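# Place the carton squarely on the raised block

## Task

Move the carton onto the raised block so that it sits entirely on top with no part overhanging, resting there by itself rather than being held by the robot; then release it and pull the tool away.

## Robot and tools

Robot: one six-joint arm (UR12e type) carrying a vacuum tool with four suction cups on two air channels, a and b. There is only one arm, so every command is a single row or list, never one per arm. Joint ranges in rad: shoulder pan -3.142..3.142, shoulder lift -6.283..6.283, elbow 0..3.142, wrists 1-3 -6.283..6.283. Load limits in N m: pan 313, lift 313, elbow 142, each wrist 51.3.

Frames. The scene frame has its origin on the table surface below the arm base, +z up, and +y to the left when facing along +x. The base may be tilted relative to the table. The cup point (link tool_point) is the centre of the four cup rims; the cups point along its +z. In its own axes the cups are at x = -35 and +35 mm, with y = -70 mm for channel a and y = +70 mm for channel b. The tool reaches 148 mm to each side along its y.

execute_actions(actions): actions is a list of actions; each action is a list of up to 15 rows; each row is 8 numbers in [-1, 1]: dx, dy, dz, rx, ry, rz, suction_a, suction_b. Each row lasts one control step (1/30 s); if fewer than 15 rows are given, the final row repeats to fill 15 steps. The first six numbers are an offset, not a pose: a target relative to where the cup point was measured at the start of that action (for a call's first action, the last pose any result reported), expressed in the cup point's own axes. All rows of an action refer to that same start, they do not add up. Scale: 1.0 = 0.6 m for dx, dy, dz and 180 degrees for rx, ry, rz, which together form one rotation vector. Each step the commanded pose is clipped to 100 mm and 16 degrees from the measured pose, so large offsets take several actions, and after an action the arm goes no further than the last clipped pose. An empty list just reports state and images.

Suction numbers: 1 = full vacuum (about 75 kPa under ambient), smaller values a fraction of that, 0.01 or less = off. A channel keeps its last setting.

move(target, speed, stop_force, blocking): target is one 8-number row as above, an offset from the pose in the latest result that showed one, in cup-point axes. The cup point follows a straight path (0.5 to 10 s, cut off at 10 s) taking the shorter rotation. speed is in m/s, 0.002 to 0.5, default 0.25; rotation is capped at twice that value in rad/s. Actual speed can exceed it, especially near full arm extension. The tool values are applied at the start. stop_force (N, 13 to 80, not allowed in the first 0.2 s) ends the path when the wrist sensor feels that much extra push against the direction of travel for two steps; the arm backs up two steps and holds. Only use it with a slow speed; press can briefly be double the setting. Omit it when leaving a surface you press on, and do not rely on it during rotating moves. Contact above the wrist sensor is not detected. blocking=false returns after 0.5 s while the arm continues; it cannot combine with stop_force, and you must call wait or stop before issuing more motion. The result adds a move: line with the ending (done, off_target, moving, held, fault, or contact, which takes priority), the distance to target, and limits (paced = command clipped; held = some steps blocked, after which the arm may surge).

wait(seconds): 0 to 10, the arm holds its last command; returns early if a running move ends. stop(): brakes a running move, needs room, suction continues. zoom_image(camera, region): camera is cam_high, cam_low or cam_wrist (each 672x504); region [x0, y0, x1, y1] in pixels from the top-left, at most 504x504. read_manual(section): only "licences". finished_scene(scene): pass the current scene number; irreversible, the goal must already hold.

Results: cup point position (m) and quaternion wxyz plus velocities in the scene frame (the printed position can be off, more at long reach); Hand target, the pose the controller now drives to; a pose unreachable line when the clearance check altered or blocked a command (a mount under the base counts as arm); joint positions and torques (noisy, offset, not used to judge faults); wrist force and torque in cup-point axes, pointing from a pressed surface into the arm, with offsets up to about 5.5 N, noise up to 3.4 N, saturation near 100 N, and possibly no reading at first; suction_measured_a/b and part_present_a/b (1 at 0.54 or above, back to 0 below 0.49). The simulation keeps running while you compose; the arm holds your last command meanwhile.

Gripping: switch a channel on and press both of its cups (36 mm wide) fully onto a smooth flat face; edges, holes or seams under a rim leak. A channel with a cup over nothing steals all pump flow from the other channel. A sealed reading settles up to 0.17 below command (0.27 with both on). Under vacuum the cups shrink, so a held item sits up to about 12 mm nearer the tool; vacuum can even lift a resting item. To release, set the carton down so it rests on the block, turn both channels off, then rise at least 15 mm. A cup sealed on the table pins the tool; switch that channel off.

Avoid: contact forces of 150 N on the arm, tool or load, or joint torque at its limit, cause a 10 s stop that skips the rest of the call. The arm is stiff, so aim only slightly past expected contact and approach slowly. Motors heat under load (warning at 70 °C, braking at 85 °C). Loose objects may be nudged now and then. Never let anything leave the table, and avoid drops, slips, slams and hard pushes.

Each tool is called after ">>>" as name(argument=value, ...) on one line, values as JSON.

## Session

>>> execute_actions(actions=[])

Scene clock: 0.00 s.
end_effector_position=(+0.6290, -0.0098, +0.4585) suction_measured_a=0.00 part_present_a=0 suction_measured_b=0.00 part_present_b=0 end_effector_quat_wxyz=(+0.000, +0.712, +0.702, +0.001) end_effector_velocity=(-0.000, +0.000, +0.001) end_effector_angular_velocity=(-0.000, -0.002, +0.001)
Joint positions: [-0.282 -1.704  1.856 -1.725 -1.572 -1.851]
Joint velocities: [ 0.001 -0.001  0.    -0.001  0.    -0.001]
Joint torques (N m, as the arm reports them, + toward a larger angle): no reading
Motor temperatures (°C, as the motors report them): [23 22 25 27 26 33]
Wrist force (N, on the end effector, along its own x y z axes, offset not removed): no reading
Wrist torque (N m, same axes, about the end effector's origin, offset not removed): no reading
Hand target: +0.629, -0.010, +0.459; +0.000, +0.712, +0.702, +0.001

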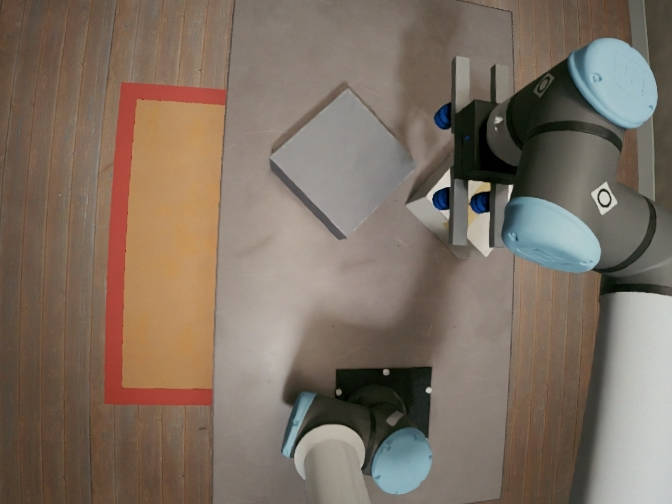

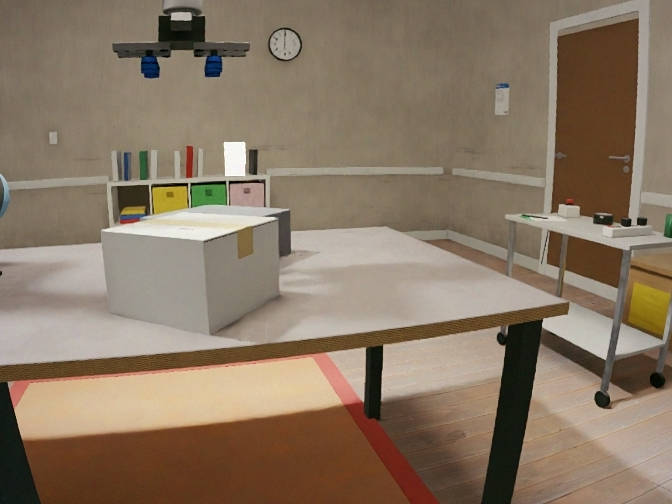

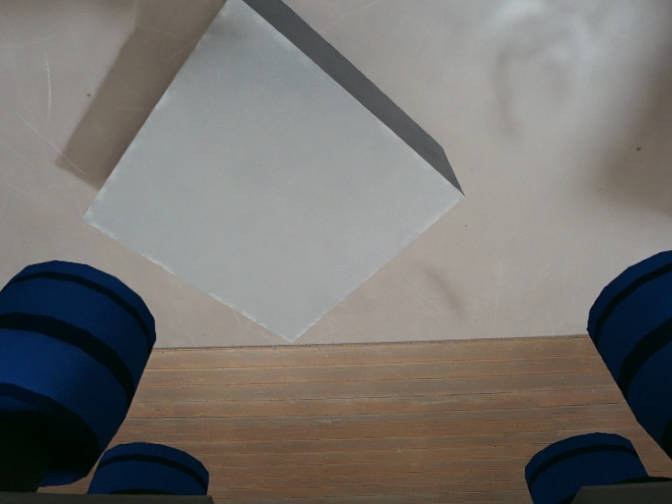

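>>> zoom_image(camera="cam_wrist", region=[40, 0, 500, 380])

>>> zoom_image(camera="cam_high", region=[250, 60, 550, 290])

>>> zoom_image(camera="cam_low", region=[60, 170, 340, 360])

Region (40, 0, 500, 380) of cam_wrist's 672x504 image, scaled by 1.096, with more detail than that image has; it fills the top 416 rows of this view, and the rest is white.

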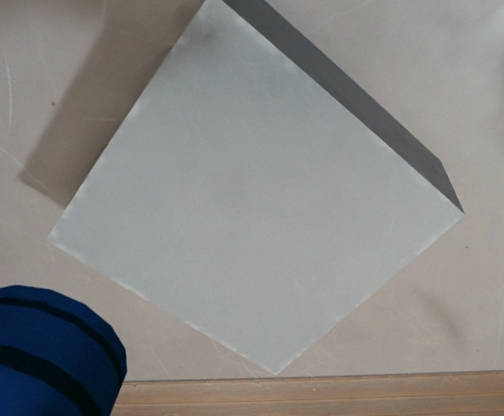

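Region (250, 60, 550, 290) of cam_high's 672x504 image, scaled by 1.680, with more detail than that image has; it fills the top 386 rows of this view, and the rest is white.

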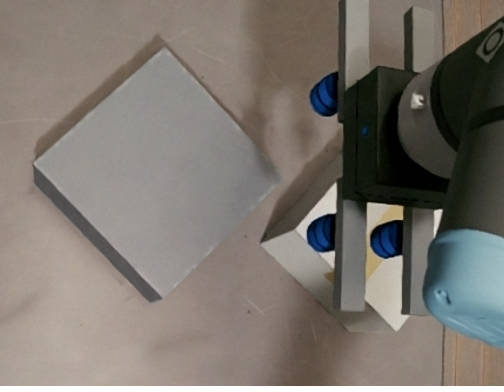

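Region (60, 170, 340, 360) of cam_low's 672x504 image, scaled by 1.800, with more detail than that image has; it fills the top 342 rows of this view, and the rest is white.

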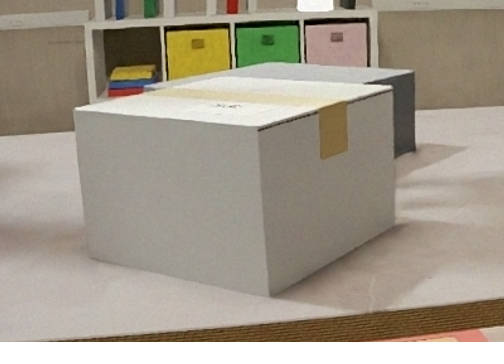

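>>> move(target=[-0.468, 0.12, 0.181, 0, 0, -0.254, 0, 0], speed=0.4)

Scene clock: 57.13 s.
end_effector_position=(+0.6972, -0.2911, +0.3495) suction_measured_a=0.00 part_present_a=0 suction_measured_b=0.00 part_present_b=0 end_effector_quat_wxyz=(+0.000, +0.383, +0.924, +0.000) end_effector_velocity=(+0.001, -0.000, -0.001) end_effector_angular_velocity=(+0.001, +0.000, +0.006)
Joint positions: [-0.615 -1.445  1.794 -1.922 -1.572 -2.982]
Joint velocities: [ 0.001  0.003 -0.001 -0.001  0.    -0.005]
Joint torques (N m, as the arm reports them, + toward a larger angle): [-10.44 -53.22 -66.11  -8.98   3.13  -2.87]
Motor temperatures (°C, as the motors report them): [23 22 25 27 26 33]
Wrist force (N, on the end effector, along its own x y z axes, offset not removed): [-1.7 4.0 -1.9]
Wrist torque (N m, same axes, about the end effector's origin, offset not removed): [0.79 0.44 0.12]
Hand target: +0.697, -0.291, +0.349; +0.000, +0.383, +0.924, +0.000
Off the commanded pose: 0.001 m, 0 deg.
move: done

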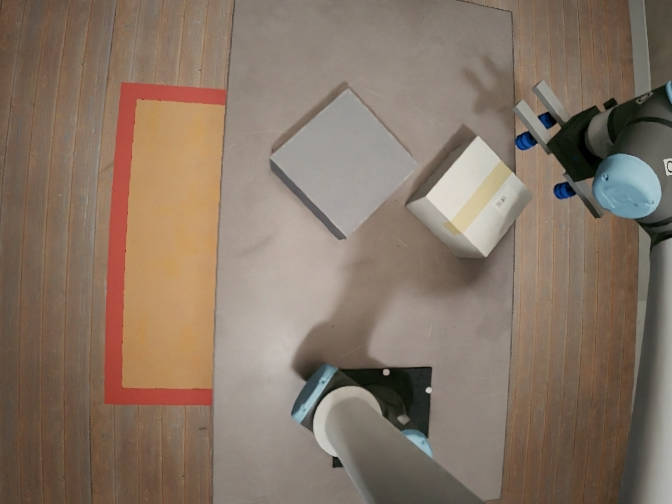

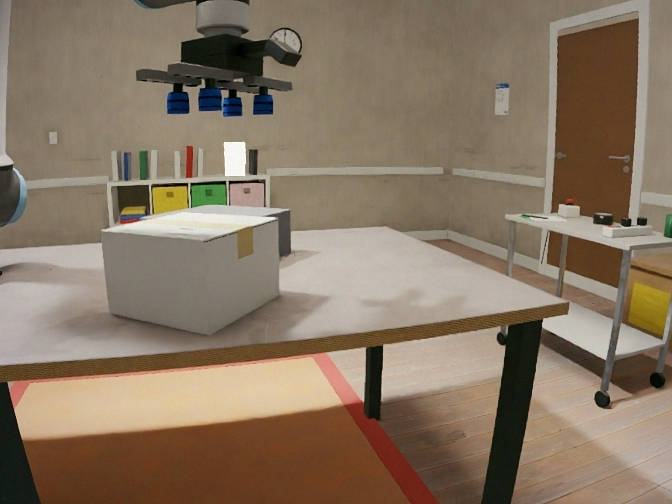

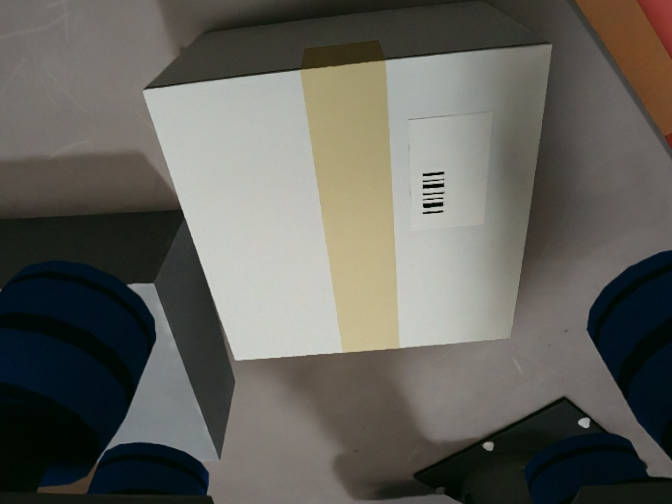

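>>> zoom_image(camera="cam_wrist", region=[100, 0, 600, 480])

>>> zoom_image(camera="cam_high", region=[250, 60, 550, 290])

Region (100, 0, 600, 480) of cam_wrist's 672x504 image, scaled by 1.008, with more detail than that image has; it fills the top 484 rows of this view, and the rest is white.

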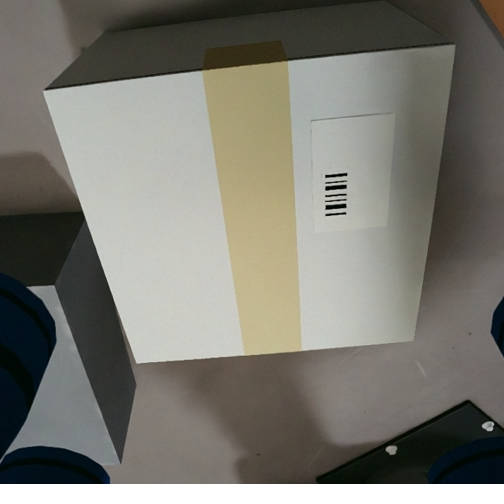

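Region (250, 60, 550, 290) of cam_high's 672x504 image, scaled by 1.680, with more detail than that image has; it fills the top 386 rows of this view, and the rest is white.

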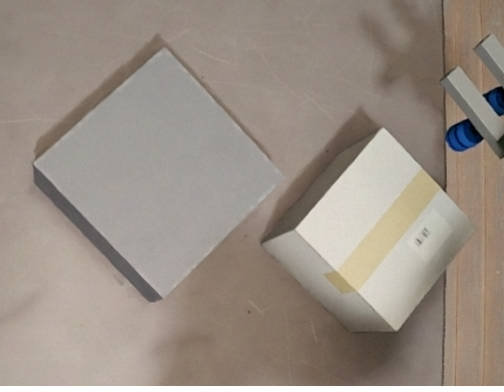

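>>> move(target=[0.126, -0.009, 0.296, 0, 0, -0.0286, 0, 0], speed=0.3)

Scene clock: 90.53 s.
end_effector_position=(+0.6401, -0.2412, +0.1721) suction_measured_a=0.00 part_present_a=0 suction_measured_b=0.00 part_present_b=0 end_effector_quat_wxyz=(+0.000, +0.342, +0.940, +0.000) end_effector_velocity=(+0.000, +0.001, -0.001) end_effector_angular_velocity=(-0.000, -0.002, +0.002)
Joint positions: [-0.605 -1.4    2.101 -2.275 -1.572 -3.061]
Joint velocities: [ 0.001  0.     0.002 -0.004  0.001 -0.001]
Joint torques (N m, as the arm reports them, + toward a larger angle): [  8.38 -47.57 -40.99  -8.55   3.21  -2.5 ]
Motor temperatures (°C, as the motors report them): [23 22 25 27 26 33]
Wrist force (N, on the end effector, along its own x y z axes, offset not removed): [-1.8 1.4 0.1]
Wrist torque (N m, same axes, about the end effector's origin, offset not removed): [0.49 0.38 0.04]
Hand target: +0.640, -0.241, +0.172; +0.000, +0.342, +0.940, +0.000
Off the commanded pose: 0.000 m, 0 deg.
move: done

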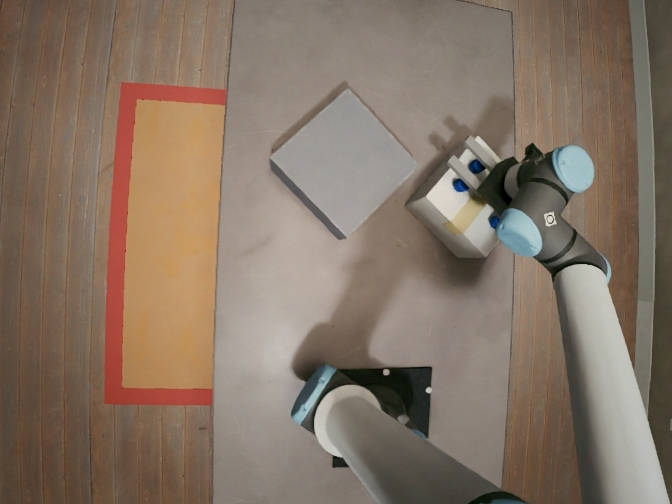

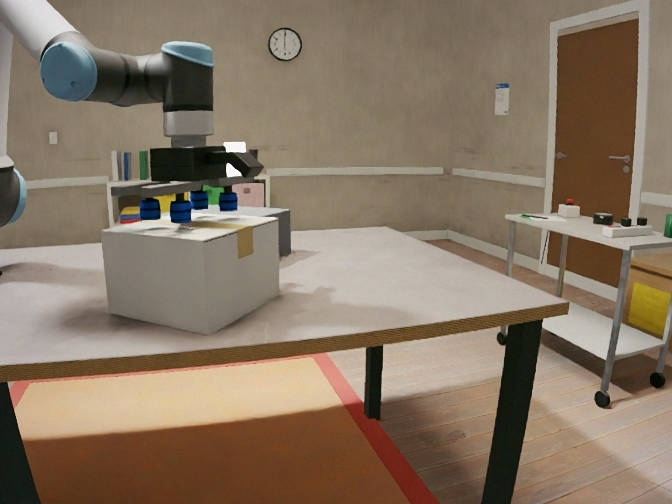

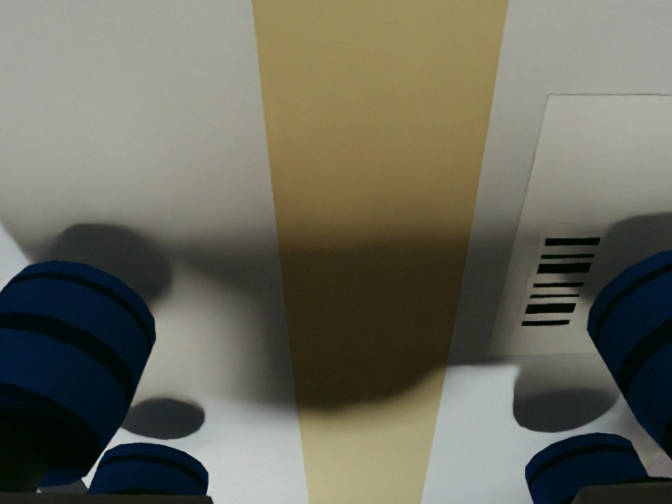

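>>> move(target=[0, 0, 0.038, 0, 0, 0, 1, 1], speed=0.02, stop_force=15)

Scene clock: 95.17 s.
end_effector_position=(+0.6401, -0.2412, +0.1493) suction_measured_a=0.53 part_present_a=0 suction_measured_b=0.53 part_present_b=0 end_effector_quat_wxyz=(+0.000, +0.342, +0.940, +0.000) end_effector_velocity=(-0.001, +0.001, -0.001) end_effector_angular_velocity=(+0.002, +0.002, +0.001)
Joint positions: [-0.605 -1.371  2.118 -2.32  -1.572 -3.061]
Joint velocities: [0.001 0.001 0.002 0.    0.    0.   ]
Joint torques (N m, as the arm reports them, + toward a larger angle): [  3.34 -65.76 -51.73 -11.53  -1.66  -0.1 ]
Motor temperatures (°C, as the motors report them): [23 22 25 27 26 33]
Wrist force (N, on the end effector, along its own x y z axes, offset not removed): [-2.9 3.7 21.2]
Wrist torque (N m, same axes, about the end effector's origin, offset not removed): [0.82 -0.11 0.08]
Hand target: +0.640, -0.241, +0.149; +0.000, +0.342, +0.940, +0.000
Off the commanded pose: 0.000 m, 0 deg.
move: done

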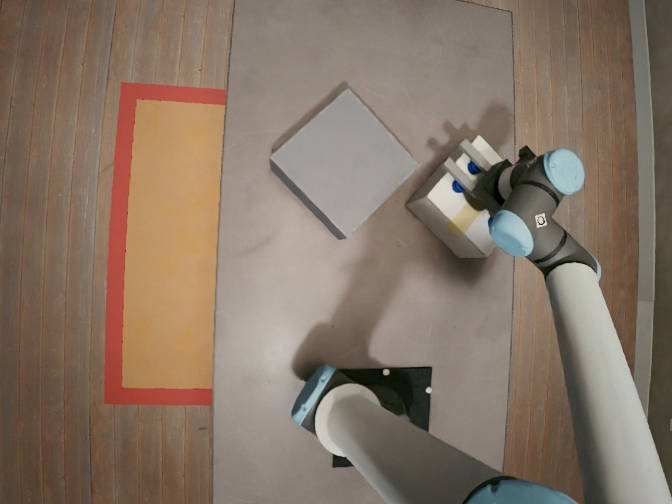

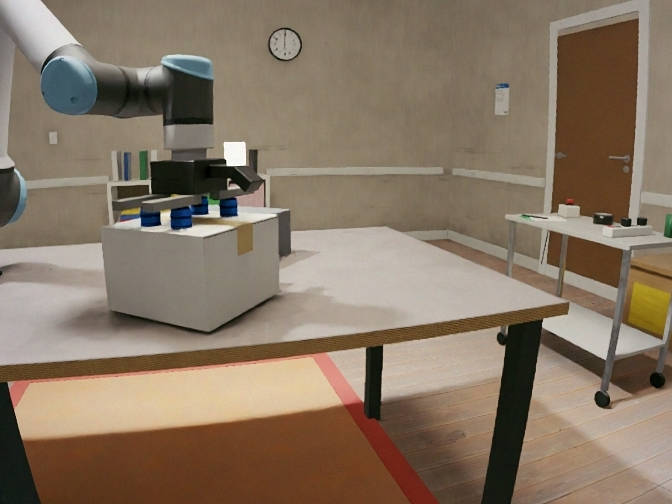

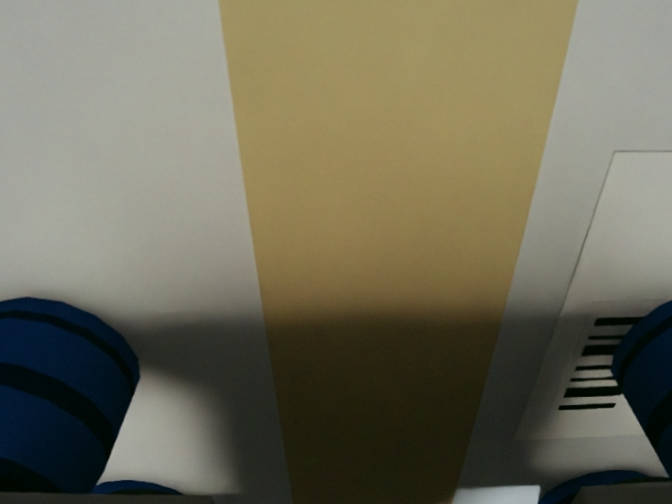

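>>> wait(seconds=0)

Scene clock: 97.03 s.
end_effector_position=(+0.6401, -0.2412, +0.1492) suction_measured_a=0.76 part_present_a=1 suction_measured_b=0.76 part_present_b=1 end_effector_quat_wxyz=(+0.000, +0.342, +0.940, +0.000) end_effector_velocity=(+0.000, +0.000, +0.000) end_effector_angular_velocity=(-0.001, -0.000, +0.001)
Joint positions: [-0.605 -1.371  2.118 -2.321 -1.572 -3.061]
Joint velocities: [ 0.001  0.    -0.    -0.    -0.    -0.   ]
Joint torques (N m, as the arm reports them, + toward a larger angle): [ -2.66 -87.74 -68.37  -3.89  -4.15   2.33]
Motor temperatures (°C, as the motors report them): [23 22 25 27 26 33]
Wrist force (N, on the end effector, along its own x y z axes, offset not removed): [-2.5 1.2 22.5]
Wrist torque (N m, same axes, about the end effector's origin, offset not removed): [0.30 0.01 0.12]
Hand target: +0.640, -0.241, +0.149; +0.000, +0.342, +0.940, +0.000
Off the commanded pose: 0.000 m, 0 deg.

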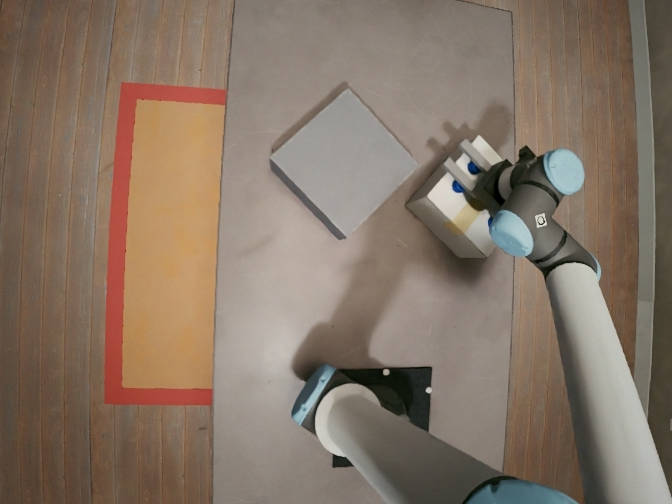

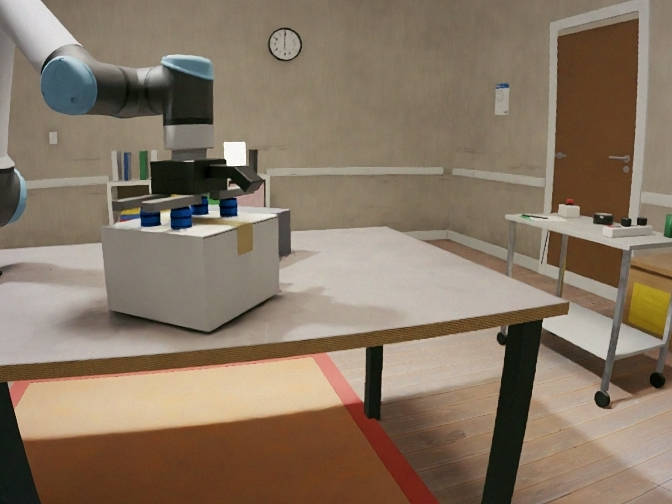

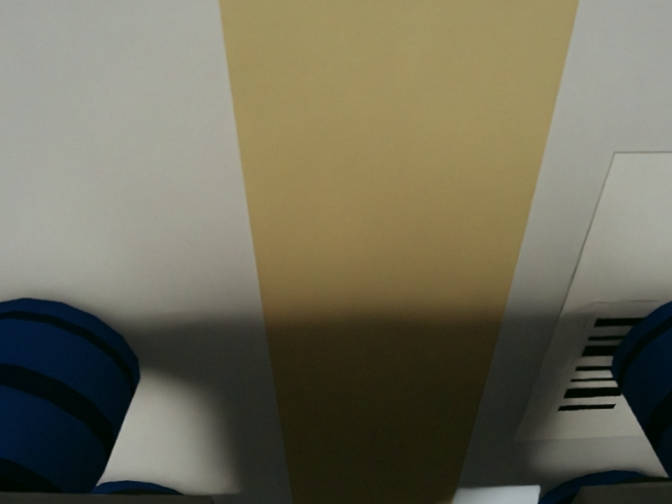

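>>> move(target=[0.033, 0.042, -0.243, 0, 0, 0, 1, 1], speed=0.3)

Scene clock: 109.70 s.
end_effector_position=(+0.6410, -0.2094, +0.2950) suction_measured_a=0.76 part_present_a=1 suction_measured_b=0.76 part_present_b=1 end_effector_quat_wxyz=(+0.000, +0.342, +0.940, +0.000) end_effector_velocity=(+0.000, +0.001, +0.002) end_effector_angular_velocity=(-0.000, -0.001, -0.000)
Joint positions: [-0.564 -1.54   2.002 -2.035 -1.572 -3.02 ]
Joint velocities: [ 0.001 -0.002 -0.002  0.003  0.     0.001]
Joint torques (N m, as the arm reports them, + toward a larger angle): [  8.64 -77.98 -79.75  -4.1    1.02   2.37]
Motor temperatures (°C, as the motors report them): [23 22 25 27 26 33]
Wrist force (N, on the end effector, along its own x y z axes, offset not removed): [-0.9 3.8 22.4]
Wrist torque (N m, same axes, about the end effector's origin, offset not removed): [0.67 -0.29 0.05]
Hand target: +0.641, -0.209, +0.295; +0.000, +0.342, +0.940, +0.000
Off the commanded pose: 0.000 m, 0 deg.
move: done

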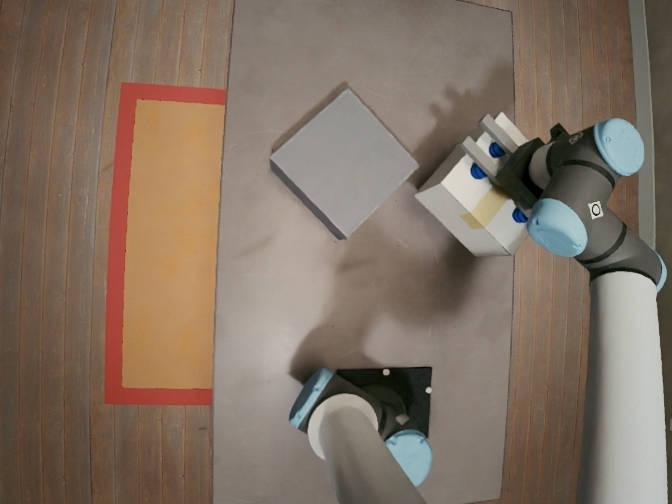

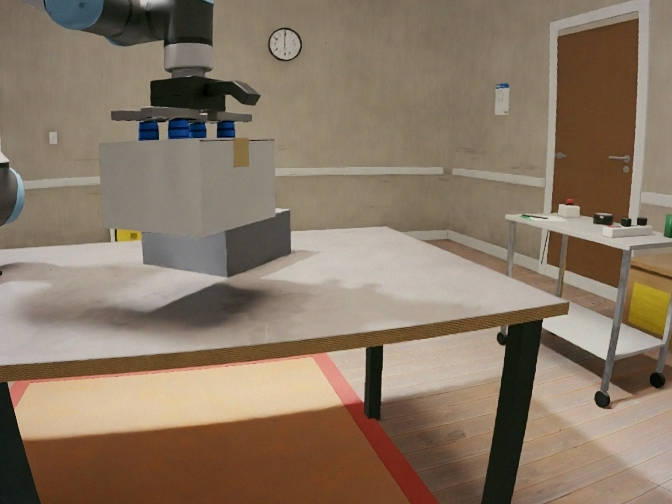

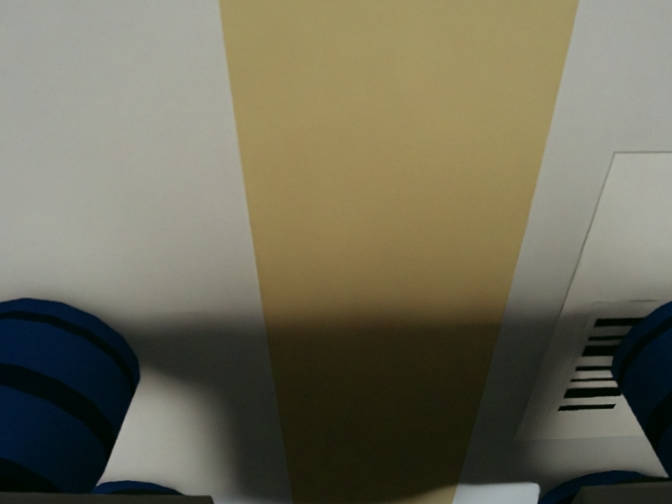

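>>> move(target=[0.2737, 0.5013, 0.025, 0, 0, 0.019, 1, 1], speed=0.3)

Scene clock: 115.77 s.
end_effector_position=(+0.7082, +0.1265, +0.2808) suction_measured_a=0.76 part_present_a=1 suction_measured_b=0.76 part_present_b=1 end_effector_quat_wxyz=(+0.000, +0.369, +0.929, +0.001) end_effector_velocity=(+0.001, +0.001, -0.000) end_effector_angular_velocity=(-0.000, +0.001, -0.001)
Joint positions: [-0.054 -1.454  1.937 -2.057 -1.572 -2.451]
Joint velocities: [ 0.001  0.002 -0.002  0.    -0.     0.002]
Joint torques (N m, as the arm reports them, + toward a larger angle): [  6.57 -66.22 -78.59  -4.06  -3.88   2.01]
Motor temperatures (°C, as the motors report them): [23 22 25 27 26 33]
Wrist force (N, on the end effector, along its own x y z axes, offset not removed): [-0.3 3.4 22.6]
Wrist torque (N m, same axes, about the end effector's origin, offset not removed): [0.52 -0.29 0.03]
Hand target: +0.708, +0.127, +0.281; +0.000, +0.370, +0.929, +0.001
Off the commanded pose: 0.001 m, 0 deg.
move: done

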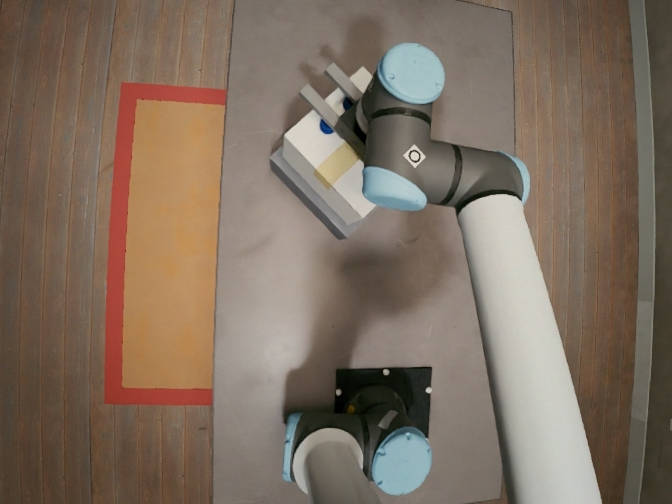

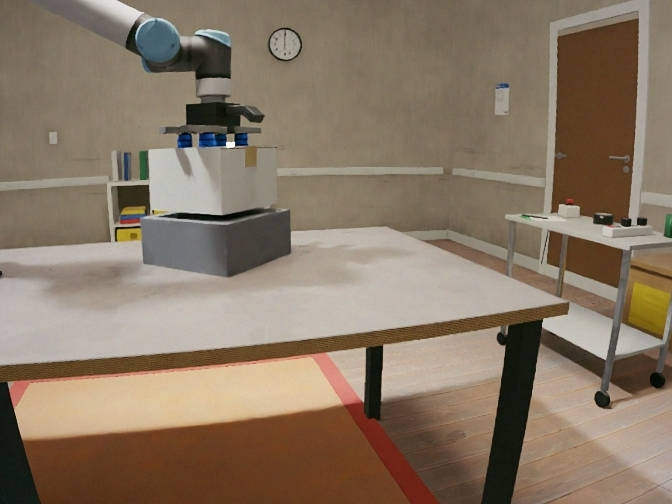

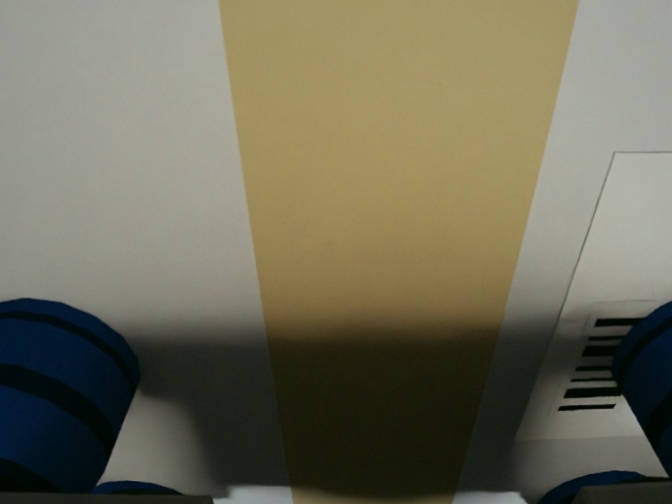

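>>> zoom_image(camera="cam_low", region=[125, 130, 305, 290])

>>> zoom_image(camera="cam_high", region=[250, 60, 430, 250])

Region (125, 130, 305, 290) of cam_low's 672x504 image, scaled by 2.800, with more detail than that image has.

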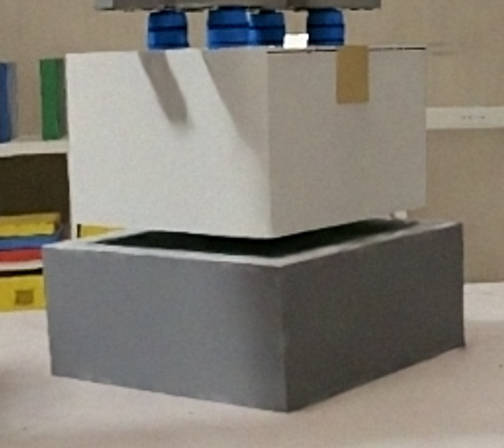

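Region (250, 60, 430, 250) of cam_high's 672x504 image, scaled by 2.653, with more detail than that image has; it fills the left 477 columns of this view, and the rest is white.

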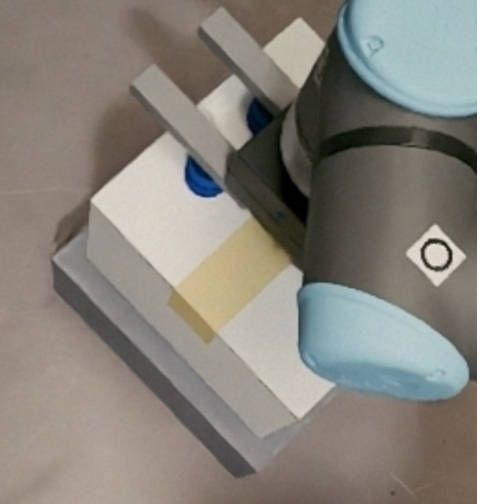

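>>> move(target=[-0.009, 0.0126, 0.054, 0, 0, 0, 1, 1], speed=0.012, stop_force=13)

Scene clock: 144.77 s.
end_effector_position=(+0.7132, +0.1277, +0.2630) suction_measured_a=0.76 part_present_a=1 suction_measured_b=0.76 part_present_b=1 end_effector_quat_wxyz=(+0.000, +0.370, +0.929, +0.001) end_effector_velocity=(-0.002, +0.001, +0.002) end_effector_angular_velocity=(+0.000, +0.003, +0.001)
Joint positions: [-0.052 -1.431  1.946 -2.089 -1.572 -2.449]
Joint velocities: [ 0.001 -0.003 -0.001  0.006  0.    -0.   ]
Joint torques (N m, as the arm reports them, + toward a larger angle): [ -9.72 -77.6  -62.56   0.8   -0.53  -0.72]
Motor temperatures (°C, as the motors report them): [23 22 25 27 26 33]
Wrist force (N, on the end effector, along its own x y z axes, offset not removed): [-5.8 12.0 6.4]
Wrist torque (N m, same axes, about the end effector's origin, offset not removed): [1.23 -2.10 -0.43]
Hand target: +0.713, +0.128, +0.263; +0.001, +0.369, +0.929, +0.001
Off the commanded pose: 0.015 m, 0 deg.
move: contact

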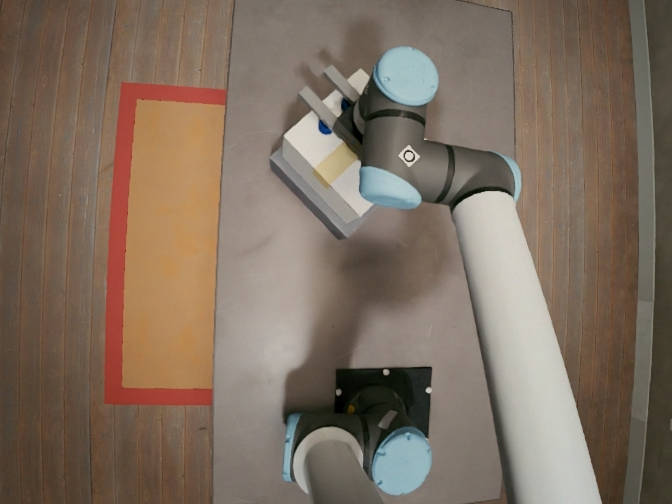

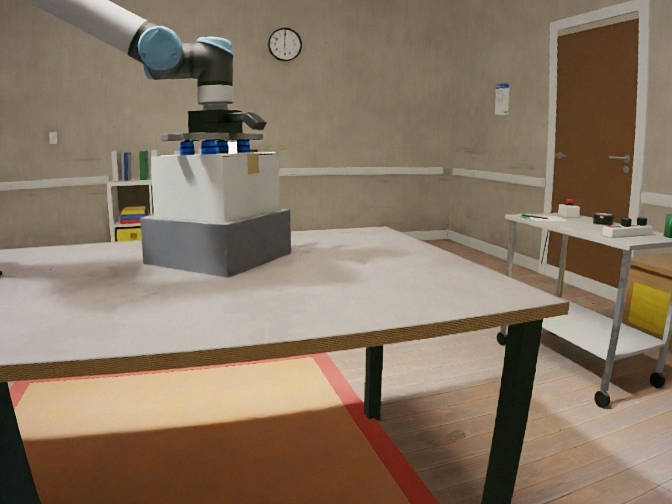

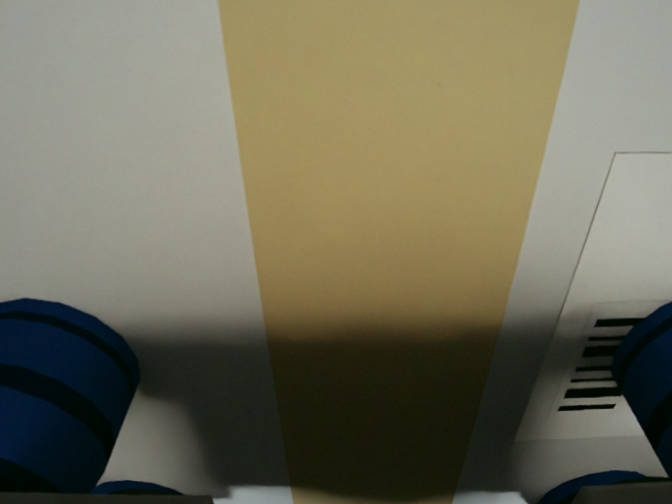

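>>> zoom_image(camera="cam_low", region=[125, 130, 305, 290])

>>> zoom_image(camera="cam_high", region=[250, 60, 430, 250])

Region (125, 130, 305, 290) of cam_low's 672x504 image, scaled by 2.800, with more detail than that image has.

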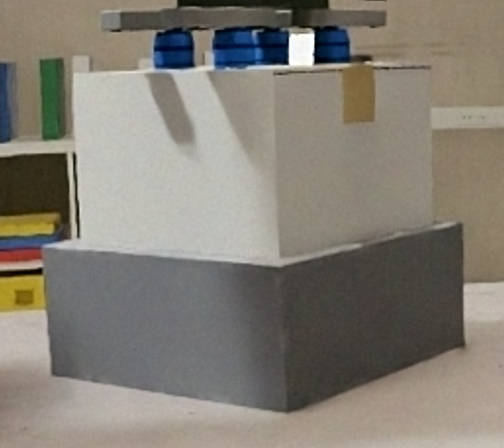

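Region (250, 60, 430, 250) of cam_high's 672x504 image, scaled by 2.653, with more detail than that image has; it fills the left 477 columns of this view, and the rest is white.

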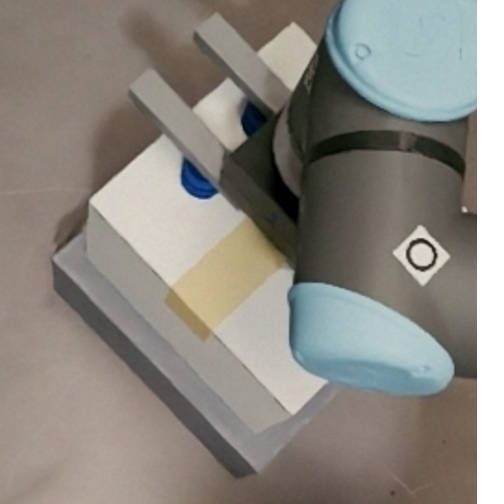

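>>> execute_actions(actions=[[[0, 0, 0, 0, 0, 0, 0, 0]]])

Scene clock: 151.63 s.
end_effector_position=(+0.7133, +0.1277, +0.2632) suction_measured_a=0.00 part_present_a=0 suction_measured_b=0.00 part_present_b=0 end_effector_quat_wxyz=(+0.001, +0.369, +0.929, +0.001) end_effector_velocity=(-0.000, +0.000, -0.002) end_effector_angular_velocity=(-0.000, +0.002, -0.001)
Joint positions: [-0.052 -1.431  1.946 -2.089 -1.572 -2.449]
Joint velocities: [ 0.     0.002  0.001 -0.001 -0.     0.001]
Joint torques (N m, as the arm reports them, + toward a larger angle): [  8.21 -11.06 -10.38  -0.85  -0.61   2.69]
Motor temperatures (°C, as the motors report them): [23 22 25 27 26 33]
Wrist force (N, on the end effector, along its own x y z axes, offset not removed): [2.9 1.7 -54.9]
Wrist torque (N m, same axes, about the end effector's origin, offset not removed): [0.83 0.04 0.08]
Hand target: +0.713, +0.128, +0.263; +0.000, +0.370, +0.929, +0.001
Off the commanded pose: 0.000 m, 0 deg.

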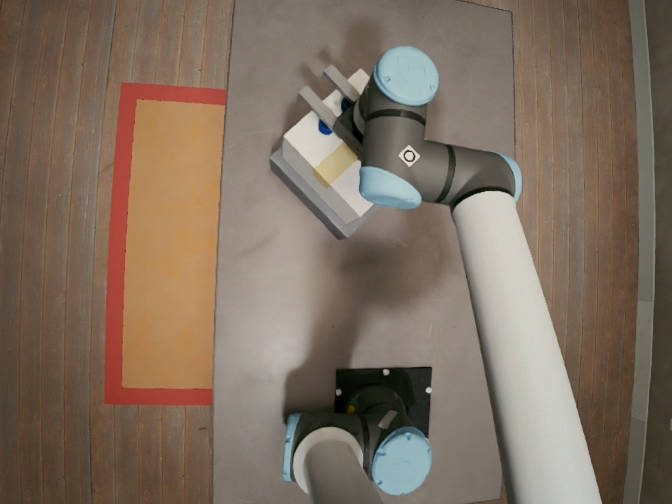

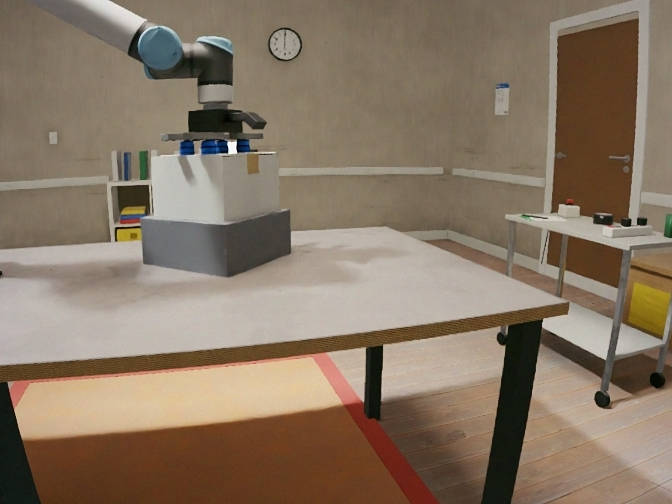

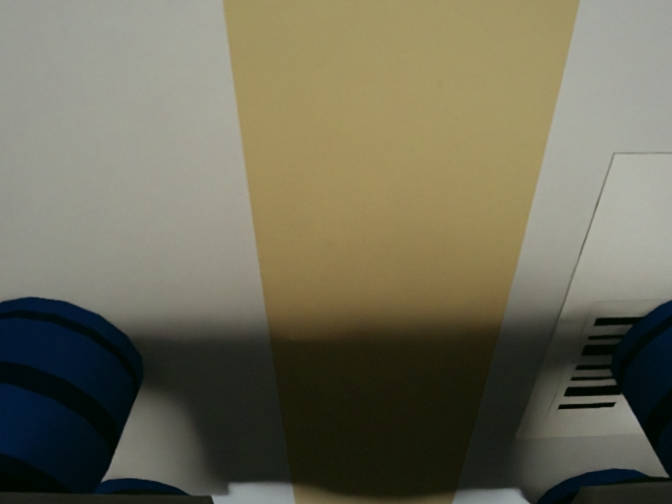

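>>> move(target=[0, 0, -0.3, 0, 0, 0, 0, 0], speed=0.35)

Scene clock: 154.47 s.
end_effector_position=(+0.7130, +0.1273, +0.4430) suction_measured_a=0.00 part_present_a=0 suction_measured_b=0.00 part_present_b=0 end_effector_quat_wxyz=(+0.001, +0.369, +0.929, +0.001) end_effector_velocity=(-0.000, -0.000, +0.002) end_effector_angular_velocity=(+0.000, -0.000, +0.000)
Joint positions: [-0.052 -1.536  1.726 -1.763 -1.572 -2.449]
Joint velocities: [-0.    -0.001 -0.003  0.003  0.    -0.001]
Joint torques (N m, as the arm reports them, + toward a larger angle): [ -9.29 -69.6  -70.46  -0.7   -0.62  -2.44]
Motor temperatures (°C, as the motors report them): [23 22 25 27 26 33]
Wrist force (N, on the end effector, along its own x y z axes, offset not removed): [-1.7 2.0 -2.1]
Wrist torque (N m, same axes, about the end effector's origin, offset not removed): [0.49 0.35 0.15]
Hand target: +0.713, +0.127, +0.443; +0.001, +0.369, +0.929, +0.001
Off the commanded pose: 0.000 m, 0 deg.
move: done

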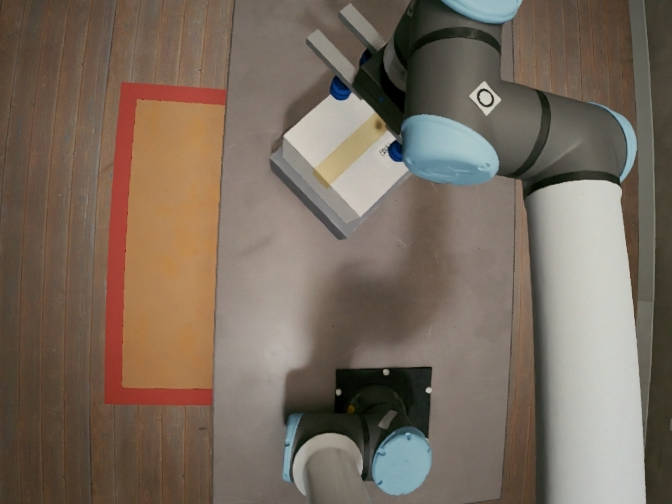

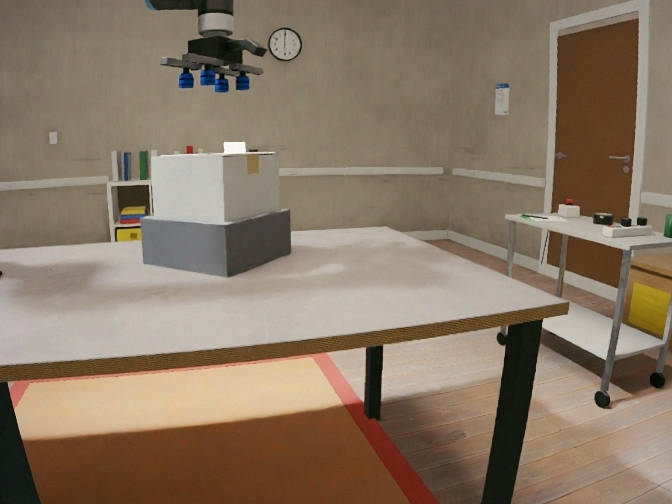

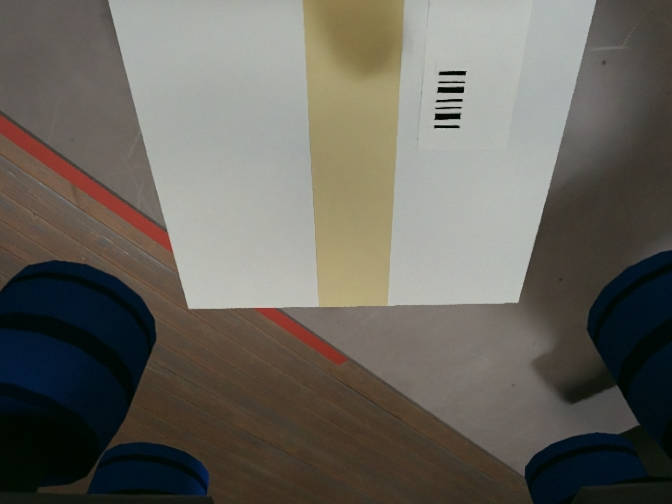

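The carton is centred on the block and the tool is clear.

>>> finished_scene(scene=2)

The scene is finished: the task was done.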